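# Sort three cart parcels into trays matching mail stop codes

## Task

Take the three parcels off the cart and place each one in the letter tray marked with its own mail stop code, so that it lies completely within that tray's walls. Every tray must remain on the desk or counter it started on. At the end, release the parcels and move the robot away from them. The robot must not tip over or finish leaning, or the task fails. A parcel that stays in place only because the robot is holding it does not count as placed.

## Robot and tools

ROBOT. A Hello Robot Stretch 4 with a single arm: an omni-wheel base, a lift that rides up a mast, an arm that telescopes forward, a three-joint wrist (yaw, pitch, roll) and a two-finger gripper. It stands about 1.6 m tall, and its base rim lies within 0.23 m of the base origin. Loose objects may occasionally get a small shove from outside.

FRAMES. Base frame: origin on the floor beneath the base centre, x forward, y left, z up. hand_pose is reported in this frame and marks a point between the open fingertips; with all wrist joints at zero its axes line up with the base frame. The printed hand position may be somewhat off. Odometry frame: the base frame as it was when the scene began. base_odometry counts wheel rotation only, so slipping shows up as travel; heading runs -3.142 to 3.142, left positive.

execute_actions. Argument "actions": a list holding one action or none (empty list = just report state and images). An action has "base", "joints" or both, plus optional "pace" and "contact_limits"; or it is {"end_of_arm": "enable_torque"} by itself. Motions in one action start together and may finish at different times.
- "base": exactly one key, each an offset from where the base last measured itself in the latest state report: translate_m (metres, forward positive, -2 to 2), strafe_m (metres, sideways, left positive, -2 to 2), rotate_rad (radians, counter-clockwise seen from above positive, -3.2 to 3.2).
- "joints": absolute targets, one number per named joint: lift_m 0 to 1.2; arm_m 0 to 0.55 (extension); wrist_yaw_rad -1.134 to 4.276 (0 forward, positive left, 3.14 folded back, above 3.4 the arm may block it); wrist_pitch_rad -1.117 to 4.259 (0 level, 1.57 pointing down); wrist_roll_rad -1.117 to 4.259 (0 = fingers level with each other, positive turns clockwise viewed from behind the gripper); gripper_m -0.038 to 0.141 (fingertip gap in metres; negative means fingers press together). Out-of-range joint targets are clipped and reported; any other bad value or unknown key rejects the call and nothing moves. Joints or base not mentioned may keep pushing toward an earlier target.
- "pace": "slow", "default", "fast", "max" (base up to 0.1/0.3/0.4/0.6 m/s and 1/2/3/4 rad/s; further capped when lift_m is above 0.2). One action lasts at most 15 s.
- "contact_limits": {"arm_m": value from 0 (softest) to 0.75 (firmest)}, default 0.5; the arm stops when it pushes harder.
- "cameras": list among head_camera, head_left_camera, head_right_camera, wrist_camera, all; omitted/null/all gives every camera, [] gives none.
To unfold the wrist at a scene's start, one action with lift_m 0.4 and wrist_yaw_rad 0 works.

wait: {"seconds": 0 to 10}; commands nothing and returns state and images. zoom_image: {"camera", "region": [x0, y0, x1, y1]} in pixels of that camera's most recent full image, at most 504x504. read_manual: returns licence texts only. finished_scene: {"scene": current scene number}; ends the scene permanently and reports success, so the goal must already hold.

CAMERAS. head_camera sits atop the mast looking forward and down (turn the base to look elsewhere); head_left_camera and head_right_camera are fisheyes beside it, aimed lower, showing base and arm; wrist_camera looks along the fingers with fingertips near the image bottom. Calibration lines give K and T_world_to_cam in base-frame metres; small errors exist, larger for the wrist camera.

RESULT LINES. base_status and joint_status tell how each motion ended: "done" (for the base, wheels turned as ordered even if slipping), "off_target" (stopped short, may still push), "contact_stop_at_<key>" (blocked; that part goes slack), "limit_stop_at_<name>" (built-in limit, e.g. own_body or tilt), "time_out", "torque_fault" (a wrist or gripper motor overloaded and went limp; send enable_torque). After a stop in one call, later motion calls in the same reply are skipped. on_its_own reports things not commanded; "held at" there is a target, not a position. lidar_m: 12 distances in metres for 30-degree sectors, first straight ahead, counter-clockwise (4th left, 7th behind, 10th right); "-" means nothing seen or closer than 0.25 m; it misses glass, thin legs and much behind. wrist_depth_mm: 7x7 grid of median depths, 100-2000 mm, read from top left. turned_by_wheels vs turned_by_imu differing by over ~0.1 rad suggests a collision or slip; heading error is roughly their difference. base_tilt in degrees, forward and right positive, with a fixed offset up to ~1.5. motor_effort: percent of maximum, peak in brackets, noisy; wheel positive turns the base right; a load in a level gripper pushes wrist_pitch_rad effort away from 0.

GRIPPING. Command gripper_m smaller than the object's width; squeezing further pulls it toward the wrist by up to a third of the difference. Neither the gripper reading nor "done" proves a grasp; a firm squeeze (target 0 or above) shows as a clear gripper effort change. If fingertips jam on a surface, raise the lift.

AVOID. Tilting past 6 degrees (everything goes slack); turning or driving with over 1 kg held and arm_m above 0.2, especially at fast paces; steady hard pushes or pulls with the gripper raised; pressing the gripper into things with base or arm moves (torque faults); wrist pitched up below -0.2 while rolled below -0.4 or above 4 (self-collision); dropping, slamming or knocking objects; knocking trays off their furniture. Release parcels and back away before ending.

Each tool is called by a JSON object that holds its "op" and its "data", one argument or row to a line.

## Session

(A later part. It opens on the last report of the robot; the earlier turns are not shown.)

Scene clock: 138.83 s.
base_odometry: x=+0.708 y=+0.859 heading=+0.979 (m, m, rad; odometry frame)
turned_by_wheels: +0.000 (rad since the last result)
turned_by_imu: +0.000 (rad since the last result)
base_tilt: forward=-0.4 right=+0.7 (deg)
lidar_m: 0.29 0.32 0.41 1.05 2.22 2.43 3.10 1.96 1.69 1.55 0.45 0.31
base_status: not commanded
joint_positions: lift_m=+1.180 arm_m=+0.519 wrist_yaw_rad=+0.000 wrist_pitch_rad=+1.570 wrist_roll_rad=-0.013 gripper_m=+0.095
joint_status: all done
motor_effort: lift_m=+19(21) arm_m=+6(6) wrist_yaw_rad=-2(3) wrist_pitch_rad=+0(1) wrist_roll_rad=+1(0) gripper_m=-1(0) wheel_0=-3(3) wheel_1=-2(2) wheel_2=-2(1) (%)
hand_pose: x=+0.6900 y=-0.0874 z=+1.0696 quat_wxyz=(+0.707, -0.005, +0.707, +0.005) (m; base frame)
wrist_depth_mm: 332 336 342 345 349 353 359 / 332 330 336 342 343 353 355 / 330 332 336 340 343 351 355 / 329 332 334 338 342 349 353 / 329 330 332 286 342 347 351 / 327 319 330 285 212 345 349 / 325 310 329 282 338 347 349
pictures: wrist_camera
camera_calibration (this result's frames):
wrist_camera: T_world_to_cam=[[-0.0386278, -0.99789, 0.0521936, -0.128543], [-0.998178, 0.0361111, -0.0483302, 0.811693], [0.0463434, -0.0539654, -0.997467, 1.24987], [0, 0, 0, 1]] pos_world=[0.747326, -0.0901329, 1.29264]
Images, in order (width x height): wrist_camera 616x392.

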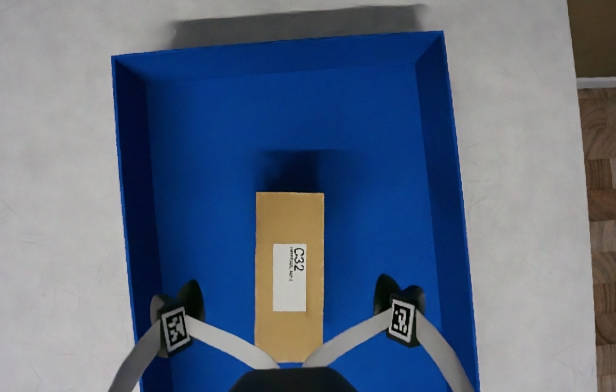

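C32 is placed. Back to the cart for the last parcel, C27.

{"op": "execute_actions", "data": {
  "actions": [
    {"base": {"rotate_rad": -0.509}, "joints": {"arm_m": 0.0}, "pace": "max"}
  ],
  "cameras": []
}}

{"op": "execute_actions", "data": {
  "actions": [
    {"base": {"translate_m": -0.5}, "joints": {"lift_m": 0.6}, "pace": "max"}
  ],
  "cameras": []
}}

{"op": "execute_actions", "data": {
  "actions": [
    {"base": {"translate_m": -1.737}, "joints": {"lift_m": 0.9}, "pace": "max"}
  ],
  "cameras": []
}}

{"op": "execute_actions", "data": {
  "actions": [
    {"base": {"rotate_rad": 2.401}, "pace": "max"}
  ],
  "cameras": []
}}

{"op": "execute_actions", "data": {
  "actions": [
    {"joints": {"arm_m": 0.46}, "pace": "fast"}
  ],
  "cameras": ["wrist_camera", "head_camera"]
}}

Scene clock: 141.87 s.
base_odometry: x=+0.708 y=+0.859 heading=+0.471 (m, m, rad; odometry frame)
turned_by_wheels: -0.509 (rad since the last result)
turned_by_imu: -0.507 (rad since the last result)
base_tilt: forward=-0.4 right=+1.0 (deg)
lidar_m: 0.32 0.29 0.32 0.45 1.09 2.23 2.39 2.98 1.93 1.66 1.57 0.47
base_status: done
joint_positions: lift_m=+1.180 arm_m=+0.001 wrist_yaw_rad=+0.000 wrist_pitch_rad=+1.570 wrist_roll_rad=-0.013 gripper_m=+0.095
joint_status: all done
motor_effort: lift_m=+19(19) arm_m=-6(8) wrist_yaw_rad=+1(2) wrist_pitch_rad=+0(1) wrist_roll_rad=+1(0) gripper_m=-2(4) wheel_0=+1(5) wheel_1=+2(3) wheel_2=+2(5) (%)
hand_pose: x=+0.1722 y=-0.0874 z=+1.0696 quat_wxyz=(+0.707, -0.005, +0.707, +0.005) (m; base frame)
wrist_depth_mm: 334 340 343 1308 1281 1308 1336 / 334 338 1281 1308 1308 1336 1336 / 334 1255 1281 1281 1308 1308 1336 / 1229 1255 1281 1281 1308 1308 1336 / 1255 1255 1060 1060 1281 1308 1336 / 1229 1229 1060 1060 212 1308 1336 / 1229 1229 1229 699 1255 1281 1308
pictures: none
No camera images: the call's "cameras" was empty. Leave "cameras" out to get every camera's image.

Scene clock: 145.00 s.
base_odometry: x=+0.263 y=+0.632 heading=+0.471 (m, m, rad; odometry frame)
turned_by_wheels: +0.000 (rad since the last result)
turned_by_imu: +0.000 (rad since the last result)
base_tilt: forward=-0.5 right=+0.9 (deg)
lidar_m: 0.74 0.71 0.76 1.00 1.86 1.95 1.94 2.57 2.67 1.72 1.84 1.88
base_status: done
joint_positions: lift_m=+0.600 arm_m=+0.001 wrist_yaw_rad=+0.000 wrist_pitch_rad=+1.570 wrist_roll_rad=-0.013 gripper_m=+0.095
joint_status: all done
motor_effort: lift_m=+16(16) arm_m=-6(6) wrist_yaw_rad=+1(2) wrist_pitch_rad=+0(1) wrist_roll_rad=+0(0) gripper_m=-3(4) wheel_0=+1(8) wheel_1=+0(3) wheel_2=-1(4) (%)
hand_pose: x=+0.1722 y=-0.0874 z=+0.4899 quat_wxyz=(+0.707, -0.005, +0.707, +0.005) (m; base frame)
wrist_depth_mm: 699 707 707 723 732 741 750 / 691 699 707 723 732 741 741 / 691 691 707 715 723 732 741 / 691 691 707 715 715 732 732 / 683 691 492 535 723 723 732 / 683 484 488 492 212 723 732 / 676 480 484 488 707 723 732
pictures: none
No camera images: the call's "cameras" was empty. Leave "cameras" out to get every camera's image.

Scene clock: 150.10 s.
base_odometry: x=-1.285 y=-0.156 heading=+0.471 (m, m, rad; odometry frame)
turned_by_wheels: +0.000 (rad since the last result)
turned_by_imu: -0.002 (rad since the last result)
base_tilt: forward=-0.2 right=+0.8 (deg)
lidar_m: 2.32 2.19 1.41 0.99 0.37 0.37 0.46 1.11 1.11 1.54 2.46 2.54
base_status: done
joint_positions: lift_m=+0.900 arm_m=+0.001 wrist_yaw_rad=+0.000 wrist_pitch_rad=+1.570 wrist_roll_rad=-0.013 gripper_m=+0.095
joint_status: all done
motor_effort: lift_m=+18(23) arm_m=-6(6) wrist_yaw_rad=+1(1) wrist_pitch_rad=+0(1) wrist_roll_rad=+0(1) gripper_m=-1(1) wheel_0=+0(5) wheel_1=+0(8) wheel_2=-3(16) (%)
hand_pose: x=+0.1722 y=-0.0874 z=+0.7896 quat_wxyz=(+0.707, -0.005, +0.707, +0.005) (m; base frame)
wrist_depth_mm: 976 1008 1008 1025 1042 1042 1042 / 991 991 1008 1008 1042 1042 1060 / 976 991 991 1008 1025 1042 1042 / 976 991 976 1008 1025 1025 1042 / 976 976 788 788 1008 1025 1042 / 960 976 788 778 212 1025 1042 / 960 931 768 683 1008 1025 1042
pictures: none
No camera images: the call's "cameras" was empty. Leave "cameras" out to get every camera's image.

Scene clock: 152.63 s.
base_odometry: x=-1.285 y=-0.156 heading=+2.872 (m, m, rad; odometry frame)
turned_by_wheels: +2.401 (rad since the last result)
turned_by_imu: +2.393 (rad since the last result)
base_tilt: forward=-0.5 right=+0.9 (deg)
lidar_m: 0.38 0.41 1.73 1.13 1.30 2.45 2.49 2.55 2.19 1.86 1.09 0.39
base_status: done
joint_positions: lift_m=+0.900 arm_m=+0.001 wrist_yaw_rad=+0.000 wrist_pitch_rad=+1.570 wrist_roll_rad=-0.013 gripper_m=+0.095
joint_status: not commanded
motor_effort: lift_m=+18(18) arm_m=-6(6) wrist_yaw_rad=+0(1) wrist_pitch_rad=-1(0) wrist_roll_rad=+0(1) gripper_m=-4(2) wheel_0=-1(7) wheel_1=-1(6) wheel_2=-2(13) (%)
hand_pose: x=+0.1722 y=-0.0874 z=+0.7897 quat_wxyz=(+0.707, -0.005, +0.707, +0.005) (m; base frame)
wrist_depth_mm: 778 473 340 332 324 1042 1060 / 768 609 615 621 1042 1025 1042 / 991 976 991 1008 1025 1042 1060 / 976 976 991 1008 1025 1042 1042 / 960 976 778 788 1025 1025 1042 / 960 976 788 778 212 1042 1025 / 960 976 778 691 1008 1025 1042
pictures: none
No camera images: the call's "cameras" was empty. Leave "cameras" out to get every camera's image.

Scene clock: 154.67 s.
base_odometry: x=-1.285 y=-0.156 heading=+2.872 (m, m, rad; odometry frame)
turned_by_wheels: +0.000 (rad since the last result)
turned_by_imu: +0.000 (rad since the last result)
base_tilt: forward=-0.4 right=+1.0 (deg)
lidar_m: 0.35 0.40 1.74 1.13 1.30 2.47 2.49 2.54 2.19 1.88 1.09 0.39
base_status: not commanded
joint_positions: lift_m=+0.900 arm_m=+0.459 wrist_yaw_rad=+0.000 wrist_pitch_rad=+1.570 wrist_roll_rad=-0.013 gripper_m=+0.095
joint_status: all done
motor_effort: lift_m=+18(18) arm_m=+6(6) wrist_yaw_rad=-1(3) wrist_pitch_rad=+1(1) wrist_roll_rad=+1(0) gripper_m=-4(1) wheel_0=-1(1) wheel_1=-1(1) wheel_2=-2(2) (%)
hand_pose: x=+0.6301 y=-0.0874 z=+0.7897 quat_wxyz=(+0.707, -0.005, +0.707, +0.005) (m; base frame)
wrist_depth_mm: 904 788 668 591 521 477 436 / 976 976 976 842 723 621 549 / 960 991 1008 1008 1025 842 788 / 336 340 345 349 351 1025 1042 / 334 340 343 297 349 1025 1042 / 334 336 342 297 212 1025 1042 / 332 334 338 343 345 1008 1025
pictures: head_camera, wrist_camera
camera_calibration (this result's frames):
wrist_camera: T_world_to_cam=[[-0.0386204, -0.99789, 0.052186, -0.116248], [-0.99817, 0.0360935, -0.0485259, 0.738464], [0.0465399, -0.0539645, -0.997458, 0.973319], [0, 0, 0, 1]] pos_world=[0.687324, -0.0901319, 1.01275]
Images, in order (width x height): head_camera 420x560, wrist_camera 616x392.

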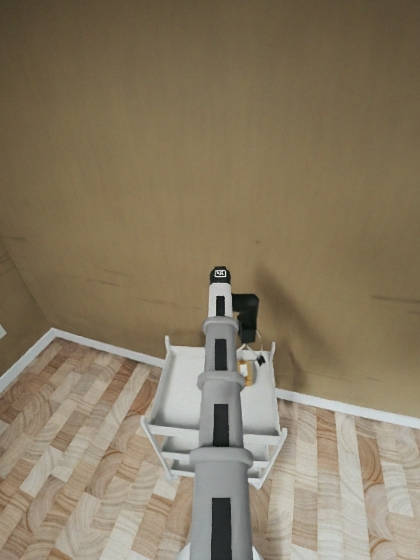

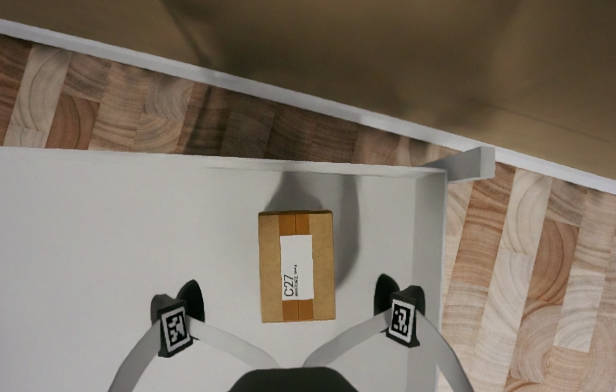

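C27 is nearly centred. I'll make a small correction while lowering, then grip and lift.

{"op": "execute_actions", "data": {
  "actions": [
    {"base": {"strafe_m": -0.007}, "joints": {"lift_m": 0.808, "arm_m": 0.466, "gripper_m": 0.088}}
  ],
  "cameras": ["wrist_camera"]
}}

{"op": "execute_actions", "data": {
  "actions": [
    {"joints": {"gripper_m": 0.03}}
  ],
  "cameras": []
}}

{"op": "execute_actions", "data": {
  "actions": [
    {"joints": {"lift_m": 0.95}, "pace": "fast"}
  ],
  "cameras": ["wrist_camera"]
}}

Scene clock: 156.80 s.
base_odometry: x=-1.283 y=-0.149 heading=+2.871 (m, m, rad; odometry frame)
turned_by_wheels: +0.000 (rad since the last result)
turned_by_imu: +0.000 (rad since the last result)
base_tilt: forward=-0.5 right=+0.9 (deg)
lidar_m: 0.37 0.41 1.74 1.13 1.30 2.47 2.48 2.56 2.20 1.84 1.09 0.39
base_status: done
joint_positions: lift_m=+0.808 arm_m=+0.465 wrist_yaw_rad=+0.000 wrist_pitch_rad=+1.570 wrist_roll_rad=-0.013 gripper_m=+0.088
joint_status: all done
motor_effort: lift_m=+15(17) arm_m=+7(7) wrist_yaw_rad=+0(1) wrist_pitch_rad=+1(0) wrist_roll_rad=+1(1) gripper_m=-4(3) wheel_0=-1(5) wheel_1=+1(7) wheel_2=+0(3) (%)
hand_pose: x=+0.6360 y=-0.0874 z=+0.6979 quat_wxyz=(+0.707, -0.005, +0.707, +0.005) (m; base frame)
wrist_depth_mm: 854 768 647 569 508 466 427 / 904 904 904 820 707 603 539 / 249 891 904 917 917 798 174 / 248 251 254 257 259 236 960 / 247 250 252 206 259 243 946 / 246 248 206 206 213 237 946 / 246 247 249 204 256 216 931
pictures: wrist_camera
camera_calibration (this result's frames):
wrist_camera: T_world_to_cam=[[-0.0387432, -0.997885, 0.0521918, -0.111159], [-0.998172, 0.0362242, -0.0483747, 0.739826], [0.0463817, -0.0539706, -0.997465, 0.88166], [0, 0, 0, 1]] pos_world=[0.693274, -0.0901394, 0.921016]
Images, in order (width x height): wrist_camera 616x392.

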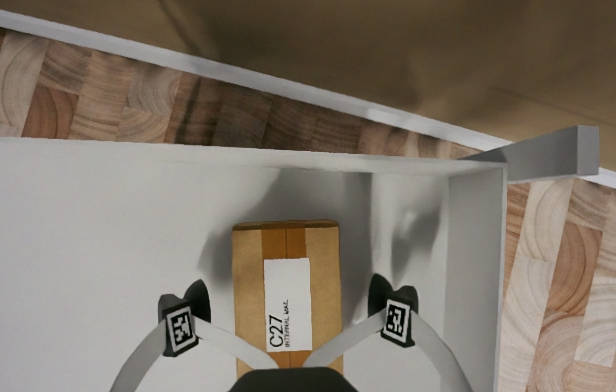

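Scene clock: 158.20 s.
base_odometry: x=-1.283 y=-0.149 heading=+2.872 (m, m, rad; odometry frame)
turned_by_wheels: +0.000 (rad since the last result)
turned_by_imu: +0.000 (rad since the last result)
base_tilt: forward=-0.4 right=+1.0 (deg)
lidar_m: 0.36 0.42 1.75 1.13 1.30 2.48 2.48 2.53 2.20 1.85 1.09 0.39
base_status: not commanded
joint_positions: lift_m=+0.808 arm_m=+0.465 wrist_yaw_rad=+0.000 wrist_pitch_rad=+1.570 wrist_roll_rad=-0.013 gripper_m=+0.030
joint_status: all done
motor_effort: lift_m=+15(15) arm_m=+6(7) wrist_yaw_rad=+0(2) wrist_pitch_rad=+0(0) wrist_roll_rad=+1(1) gripper_m=-15(14) wheel_0=-1(1) wheel_1=+1(1) wheel_2=+0(0) (%)
hand_pose: x=+0.6360 y=-0.0874 z=+0.6979 quat_wxyz=(+0.707, -0.005, +0.707, +0.005) (m; base frame)
wrist_depth_mm: 854 768 647 569 512 466 427 / 891 904 904 820 699 603 539 / 249 891 917 917 931 798 175 / 248 251 254 257 259 236 946 / 247 250 251 198 259 244 946 / 246 249 195 196 205 238 946 / 245 206 193 194 256 204 931
pictures: none
No camera images: the call's "cameras" was empty. Leave "cameras" out to get every camera's image.

Scene clock: 159.53 s.
base_odometry: x=-1.283 y=-0.149 heading=+2.872 (m, m, rad; odometry frame)
turned_by_wheels: +0.000 (rad since the last result)
turned_by_imu: +0.000 (rad since the last result)
base_tilt: forward=-0.4 right=+0.8 (deg)
lidar_m: 0.37 0.41 1.75 1.10 1.30 2.48 2.49 2.54 2.21 1.87 1.10 0.39
base_status: not commanded
joint_positions: lift_m=+0.950 arm_m=+0.465 wrist_yaw_rad=+0.000 wrist_pitch_rad=+1.570 wrist_roll_rad=-0.013 gripper_m=+0.030
joint_status: all done
motor_effort: lift_m=+20(21) arm_m=+6(6) wrist_yaw_rad=-3(2) wrist_pitch_rad=+1(0) wrist_roll_rad=+1(1) gripper_m=-18(17) wheel_0=-1(1) wheel_1=+1(1) wheel_2=+0(0) (%)
hand_pose: x=+0.6360 y=-0.0874 z=+0.8395 quat_wxyz=(+0.707, -0.005, +0.707, +0.005) (m; base frame)
wrist_depth_mm: 904 768 640 569 508 466 424 / 1025 1042 960 831 699 603 535 / 1025 1042 1042 1042 1060 891 768 / 384 389 392 399 399 1078 1098 / 382 387 392 198 399 1078 1098 / 379 384 195 196 204 1078 1098 / 379 274 193 195 394 1078 1078
pictures: wrist_camera
camera_calibration (this result's frames):
wrist_camera: T_world_to_cam=[[-0.0387434, -0.997885, 0.0521927, -0.118549], [-0.998173, 0.0362256, -0.0483529, 0.746667], [0.0463599, -0.0539707, -0.997466, 1.02291], [0, 0, 0, 1]] pos_world=[0.693288, -0.0901395, 1.06261]
Images, in order (width x height): wrist_camera 616x392.

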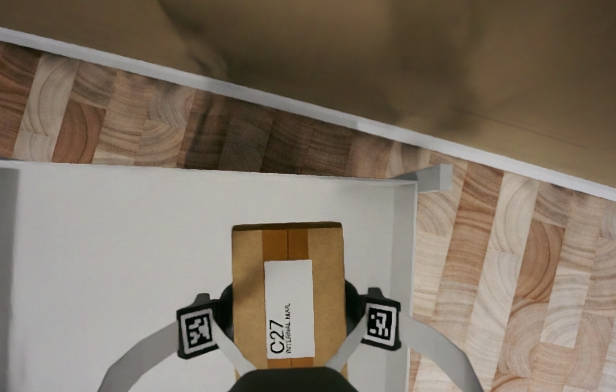

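I'm holding C27. I'll back up toward the counter's red tray.

{"op": "execute_actions", "data": {
  "actions": [
    {"base": {"rotate_rad": -0.732}, "joints": {"arm_m": 0.0}, "pace": "max"}
  ],
  "cameras": []
}}

{"op": "execute_actions", "data": {
  "actions": [
    {"base": {"translate_m": -1.78}, "joints": {"lift_m": 1.17}, "pace": "max"}
  ],
  "cameras": []
}}

{"op": "execute_actions", "data": {
  "actions": [
    {"base": {"rotate_rad": 1.979}, "joints": {"wrist_pitch_rad": 1.2}, "pace": "max"}
  ],
  "cameras": ["wrist_camera", "head_camera"]
}}

Scene clock: 163.37 s.
base_odometry: x=-1.283 y=-0.149 heading=+2.140 (m, m, rad; odometry frame)
turned_by_wheels: -0.732 (rad since the last result)
turned_by_imu: -0.729 (rad since the last result)
base_tilt: forward=-0.5 right=+1.1 (deg)
lidar_m: 0.42 0.37 0.39 1.45 1.13 1.18 1.74 2.45 2.95 2.23 2.19 1.27
base_status: done
joint_positions: lift_m=+0.950 arm_m=+0.001 wrist_yaw_rad=+0.000 wrist_pitch_rad=+1.570 wrist_roll_rad=-0.013 gripper_m=+0.030
joint_status: all done
motor_effort: lift_m=+20(20) arm_m=-6(8) wrist_yaw_rad=-1(2) wrist_pitch_rad=+0(2) wrist_roll_rad=+1(1) gripper_m=-18(17) wheel_0=+0(7) wheel_1=+0(5) wheel_2=+1(5) (%)
hand_pose: x=+0.1722 y=-0.0874 z=+0.8395 quat_wxyz=(+0.707, -0.005, +0.707, +0.005) (m; base frame)
wrist_depth_mm: 353 1042 1060 1078 1098 1098 1118 / 517 654 1060 1060 1078 1098 1118 / 647 842 1042 1060 1078 1078 1078 / 640 1025 1042 1042 1078 1078 1098 / 1008 1025 831 198 1078 1078 1078 / 1008 1025 195 196 204 1078 1098 / 1008 591 194 194 1060 1060 1078
pictures: none
No camera images: the call's "cameras" was empty. Leave "cameras" out to get every camera's image.

Scene clock: 169.60 s.
base_odometry: x=-0.325 y=-1.649 heading=+2.139 (m, m, rad; odometry frame)
turned_by_wheels: +0.000 (rad since the last result)
turned_by_imu: -0.002 (rad since the last result)
base_tilt: forward=-0.3 right=+0.8 (deg)
lidar_m: 1.94 1.05 0.44 0.35 0.31 0.36 0.53 1.15 1.09 1.35 2.97 3.22
base_status: done
joint_positions: lift_m=+1.170 arm_m=+0.001 wrist_yaw_rad=+0.000 wrist_pitch_rad=+1.570 wrist_roll_rad=-0.013 gripper_m=+0.030
joint_status: all done
motor_effort: lift_m=+20(22) arm_m=-6(6) wrist_yaw_rad=-2(1) wrist_pitch_rad=+0(1) wrist_roll_rad=+1(1) gripper_m=-18(18) wheel_0=-1(4) wheel_1=-1(6) wheel_2=+0(12) (%)
hand_pose: x=+0.1722 y=-0.0874 z=+1.0596 quat_wxyz=(+0.707, -0.005, +0.707, +0.005) (m; base frame)
wrist_depth_mm: 1255 1255 1281 1308 1308 1336 1336 / 1255 1255 1281 1255 1308 1308 1366 / 1060 1255 1255 1281 1308 1308 1308 / 931 1229 1281 1281 1308 1308 1308 / 820 1255 1042 198 1281 1281 1308 / 750 1042 195 196 204 1281 1308 / 676 469 194 195 1281 1281 1308
pictures: none
No camera images: the call's "cameras" was empty. Leave "cameras" out to get every camera's image.

Scene clock: 172.70 s.
base_odometry: x=-0.325 y=-1.649 heading=-2.165 (m, m, rad; odometry frame)
turned_by_wheels: +1.979 (rad since the last result)
turned_by_imu: +1.972 (rad since the last result)
base_tilt: forward=-0.7 right=+0.9 (deg)
lidar_m: 0.32 0.34 0.46 1.14 1.11 1.23 3.85 3.24 2.07 1.94 0.50 0.35
base_status: done
joint_positions: lift_m=+1.170 arm_m=+0.001 wrist_yaw_rad=+0.000 wrist_pitch_rad=+1.201 wrist_roll_rad=-0.013 gripper_m=+0.030
joint_status: all done
motor_effort: lift_m=+20(20) arm_m=-6(6) wrist_yaw_rad=-2(0) wrist_pitch_rad=-4(10) wrist_roll_rad=+0(1) gripper_m=-19(21) wheel_0=-1(6) wheel_1=+0(6) wheel_2=-3(9) (%)
hand_pose: x=+0.2762 y=-0.0874 z=+1.0790 quat_wxyz=(+0.825, -0.005, +0.565, +0.004) (m; base frame)
wrist_depth_mm: 512 512 521 525 535 544 554 / 477 480 480 488 492 508 508 / 445 449 449 455 462 469 477 / 418 421 427 433 436 442 442 / 394 402 397 198 421 554 609 / 991 820 195 196 205 1255 1281 / 1160 654 193 194 1160 1229 1205
pictures: head_camera, wrist_camera
camera_calibration (this result's frames):
wrist_camera: T_world_to_cam=[[-0.0549327, -0.997888, 0.0346587, -0.12158], [-0.913613, 0.036228, -0.404968, 0.760553], [0.402858, -0.0539107, -0.913674, 1.08961], [0, 0, 0, 1]] pos_world=[0.249215, -0.0901356, 1.30776]
Images, in order (width x height): head_camera 420x560, wrist_camera 616x392.

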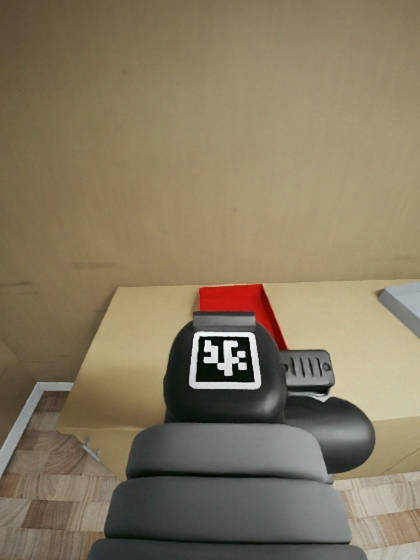

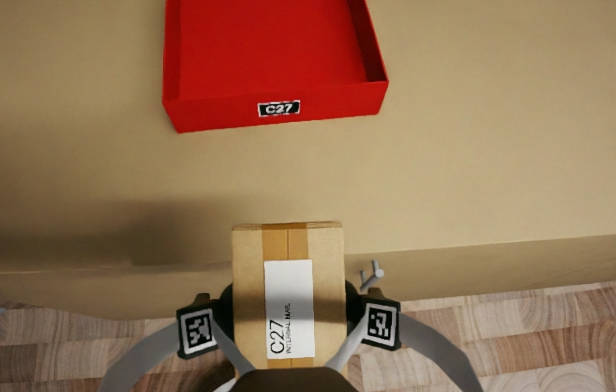

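The C27 tray is lined up. I'll extend over its centre.

{"op": "execute_actions", "data": {
  "actions": [
    {"joints": {"wrist_pitch_rad": 1.57, "arm_m": 0.51}, "pace": "fast"}
  ],
  "cameras": ["wrist_camera"]
}}

Scene clock: 177.17 s.
base_odometry: x=-0.325 y=-1.649 heading=-2.165 (m, m, rad; odometry frame)
turned_by_wheels: +0.000 (rad since the last result)
turned_by_imu: +0.000 (rad since the last result)
base_tilt: forward=-0.3 right=+0.8 (deg)
lidar_m: 0.31 0.35 0.45 1.15 1.10 1.23 3.85 3.28 2.05 1.94 0.47 0.34
base_status: not commanded
joint_positions: lift_m=+1.170 arm_m=+0.509 wrist_yaw_rad=+0.000 wrist_pitch_rad=+1.570 wrist_roll_rad=-0.013 gripper_m=+0.030
joint_status: all done
motor_effort: lift_m=+19(20) arm_m=+6(8) wrist_yaw_rad=-3(2) wrist_pitch_rad=+1(5) wrist_roll_rad=+2(1) gripper_m=-16(16) wheel_0=-1(1) wheel_1=-1(1) wheel_2=-3(3) (%)
hand_pose: x=+0.6800 y=-0.0874 z=+1.0596 quat_wxyz=(+0.707, -0.005, +0.707, +0.005) (m; base frame)
wrist_depth_mm: 364 366 370 377 379 384 392 / 362 364 366 370 379 382 389 / 359 362 366 370 377 382 384 / 357 359 366 368 370 382 382 / 355 357 359 198 370 379 382 / 355 357 195 196 205 377 382 / 353 236 194 195 366 375 377
pictures: wrist_camera
camera_calibration (this result's frames):
wrist_camera: T_world_to_cam=[[-0.0385921, -0.997891, 0.052187, -0.128423], [-0.998172, 0.0360666, -0.0484997, 0.801423], [0.0465152, -0.0539633, -0.997459, 1.24021], [0, 0, 0, 1]] pos_world=[0.737313, -0.0901304, 1.28263]
Images, in order (width x height): wrist_camera 616x392.

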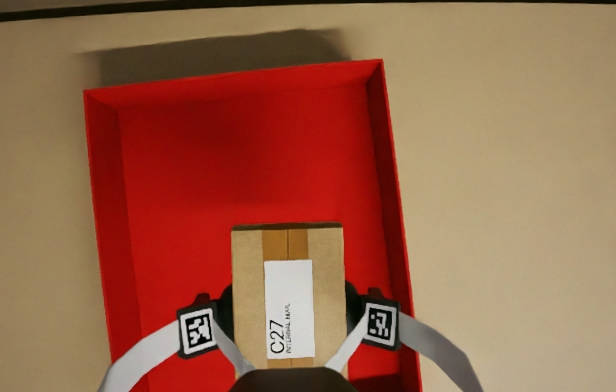

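I'll shift slightly left to centre the parcel while lowering, then release.

{"op": "execute_actions", "data": {
  "actions": [
    {"base": {"strafe_m": 0.025}, "joints": {"lift_m": 1.062}}
  ],
  "cameras": []
}}

{"op": "execute_actions", "data": {
  "actions": [
    {"joints": {"gripper_m": 0.095}}
  ],
  "cameras": []
}}

{"op": "execute_actions", "data": {
  "actions": [
    {"joints": {"lift_m": 1.17}, "pace": "fast"}
  ],
  "cameras": ["wrist_camera"]
}}

Scene clock: 179.43 s.
base_odometry: x=-0.304 y=-1.663 heading=-2.165 (m, m, rad; odometry frame)
turned_by_wheels: +0.000 (rad since the last result)
turned_by_imu: +0.000 (rad since the last result)
base_tilt: forward=-0.4 right=+0.8 (deg)
lidar_m: 0.30 0.32 0.48 1.13 1.10 1.19 3.78 3.28 2.11 1.97 0.50 0.34
base_status: done
joint_positions: lift_m=+1.062 arm_m=+0.509 wrist_yaw_rad=+0.000 wrist_pitch_rad=+1.570 wrist_roll_rad=-0.013 gripper_m=+0.030
joint_status: all done
motor_effort: lift_m=+15(19) arm_m=+6(6) wrist_yaw_rad=-3(1) wrist_pitch_rad=+1(1) wrist_roll_rad=+1(1) gripper_m=-16(16) wheel_0=+0(10) wheel_1=-2(8) wheel_2=+0(7) (%)
hand_pose: x=+0.6800 y=-0.0874 z=+0.9519 quat_wxyz=(+0.707, -0.005, +0.707, +0.005) (m; base frame)
wrist_depth_mm: 220 218 228 234 247 273 277 / 225 256 259 263 266 254 276 / 227 256 258 262 265 260 274 / 228 255 257 260 264 254 272 / 220 253 255 198 263 259 271 / 236 252 195 196 205 252 270 / 232 194 194 194 259 225 268
pictures: none
No camera images: the call's "cameras" was empty. Leave "cameras" out to get every camera's image.

Scene clock: 180.90 s.
base_odometry: x=-0.304 y=-1.663 heading=-2.165 (m, m, rad; odometry frame)
turned_by_wheels: +0.000 (rad since the last result)
turned_by_imu: +0.000 (rad since the last result)
base_tilt: forward=-0.4 right=+0.9 (deg)
lidar_m: 0.32 0.33 0.45 1.14 1.10 1.17 3.76 3.28 2.06 1.98 0.50 0.32
base_status: not commanded
joint_positions: lift_m=+1.062 arm_m=+0.509 wrist_yaw_rad=+0.000 wrist_pitch_rad=+1.570 wrist_roll_rad=-0.013 gripper_m=+0.095
joint_status: all done
motor_effort: lift_m=+15(15) arm_m=+6(6) wrist_yaw_rad=+0(2) wrist_pitch_rad=+0(0) wrist_roll_rad=+1(1) gripper_m=-3(16) wheel_0=+0(0) wheel_1=-2(2) wheel_2=-1(0) (%)
hand_pose: x=+0.6800 y=-0.0874 z=+0.9519 quat_wxyz=(+0.707, -0.005, +0.707, +0.005) (m; base frame)
wrist_depth_mm: 220 218 227 234 248 274 277 / 226 256 260 264 267 254 276 / 227 256 259 263 265 260 274 / 228 255 258 262 265 253 273 / 220 254 256 211 263 260 272 / 236 251 208 208 212 251 270 / 232 228 253 208 260 232 270
pictures: none
No camera images: the call's "cameras" was empty. Leave "cameras" out to get every camera's image.

Scene clock: 182.10 s.
base_odometry: x=-0.304 y=-1.663 heading=-2.165 (m, m, rad; odometry frame)
turned_by_wheels: +0.000 (rad since the last result)
turned_by_imu: +0.000 (rad since the last result)
base_tilt: forward=-0.5 right=+0.9 (deg)
lidar_m: 0.32 0.34 0.46 1.14 1.10 1.19 3.78 3.29 2.09 1.97 0.49 0.34
base_status: not commanded
joint_positions: lift_m=+1.170 arm_m=+0.509 wrist_yaw_rad=+0.000 wrist_pitch_rad=+1.570 wrist_roll_rad=-0.013 gripper_m=+0.095
joint_status: all done
motor_effort: lift_m=+19(21) arm_m=+6(6) wrist_yaw_rad=-1(4) wrist_pitch_rad=-1(0) wrist_roll_rad=+1(1) gripper_m=-2(2) wheel_0=+0(0) wheel_1=-3(2) wheel_2=-1(1) (%)
hand_pose: x=+0.6800 y=-0.0874 z=+1.0596 quat_wxyz=(+0.707, -0.005, +0.707, +0.005) (m; base frame)
wrist_depth_mm: 364 366 370 377 382 384 389 / 359 362 366 370 375 384 387 / 359 362 366 370 375 384 387 / 357 362 364 368 370 382 384 / 357 357 362 317 370 379 382 / 353 357 362 317 212 375 379 / 353 334 357 362 366 375 379
pictures: wrist_camera
camera_calibration (this result's frames):
wrist_camera: T_world_to_cam=[[-0.038647, -0.997889, 0.0521934, -0.128394], [-0.998178, 0.0361301, -0.048334, 0.801213], [0.0463462, -0.0539663, -0.997467, 1.24035], [0, 0, 0, 1]] pos_world=[0.737305, -0.090134, 1.28263]
Images, in order (width x height): wrist_camera 616x392.

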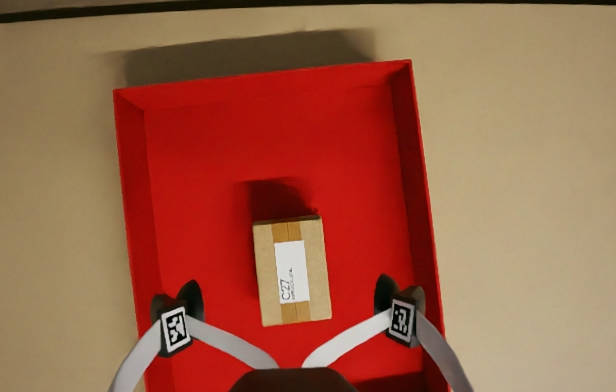

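C27 is placed. I'll retract the arm and turn around to check the desk trays before finishing.

{"op": "execute_actions", "data": {
  "actions": [
    {"base": {"rotate_rad": -2.95}, "joints": {"arm_m": 0.0}, "pace": "max"}
  ],
  "cameras": ["head_camera"]
}}

Scene clock: 186.50 s.
base_odometry: x=-0.304 y=-1.663 heading=+1.168 (m, m, rad; odometry frame)
turned_by_wheels: -2.950 (rad since the last result)
turned_by_imu: -2.939 (rad since the last result)
base_tilt: forward=-0.6 right=+0.9 (deg)
lidar_m: 2.99 3.26 1.98 0.85 0.41 0.31 0.32 0.35 1.15 1.11 1.07 1.42
base_status: done
joint_positions: lift_m=+1.170 arm_m=+0.001 wrist_yaw_rad=+0.000 wrist_pitch_rad=+1.570 wrist_roll_rad=-0.013 gripper_m=+0.095
joint_status: all done
motor_effort: lift_m=+20(19) arm_m=-7(8) wrist_yaw_rad=+1(3) wrist_pitch_rad=-1(1) wrist_roll_rad=+0(1) gripper_m=+0(1) wheel_0=+0(6) wheel_1=+2(4) wheel_2=+3(8) (%)
hand_pose: x=+0.1722 y=-0.0874 z=+1.0596 quat_wxyz=(+0.707, -0.005, +0.707, +0.005) (m; base frame)
wrist_depth_mm: 1255 1255 1308 1308 1308 1336 1255 / 1229 1255 1281 1281 1308 1308 1229 / 1229 1255 1255 1281 1281 1308 1308 / 1229 1229 1255 1281 1281 1308 1281 / 1229 1229 1042 1060 1281 1308 1336 / 1205 1229 1042 1042 212 1281 1308 / 1205 1205 1255 691 1255 1281 1308
pictures: head_camera
Images, in order (width x height): head_camera 420x560.

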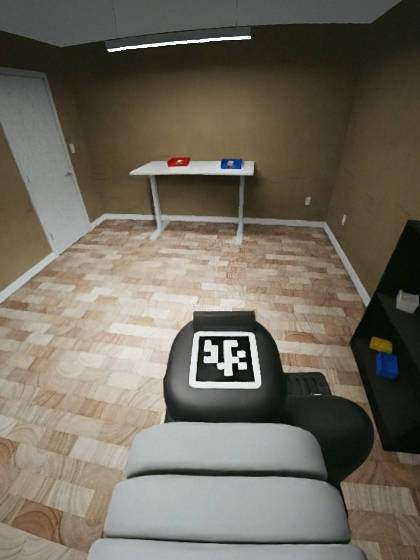

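{"op": "zoom_image", "data": {
  "camera": "head_camera",
  "region": [125, 145, 265, 185]
}}

Region (125, 145, 265, 185) of head_camera's 420x560 image, scaled by 3.600, with more detail than that image has; it fills the top 144 rows of this view, and the rest is white.

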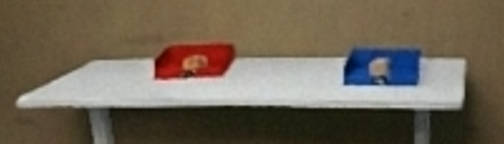

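Both desk parcels are still in their trays and the robot is clear, so I'm ending scene 1.

{"op": "finished_scene", "data": {
  "scene": 1
}}

The scene is finished: the task was done.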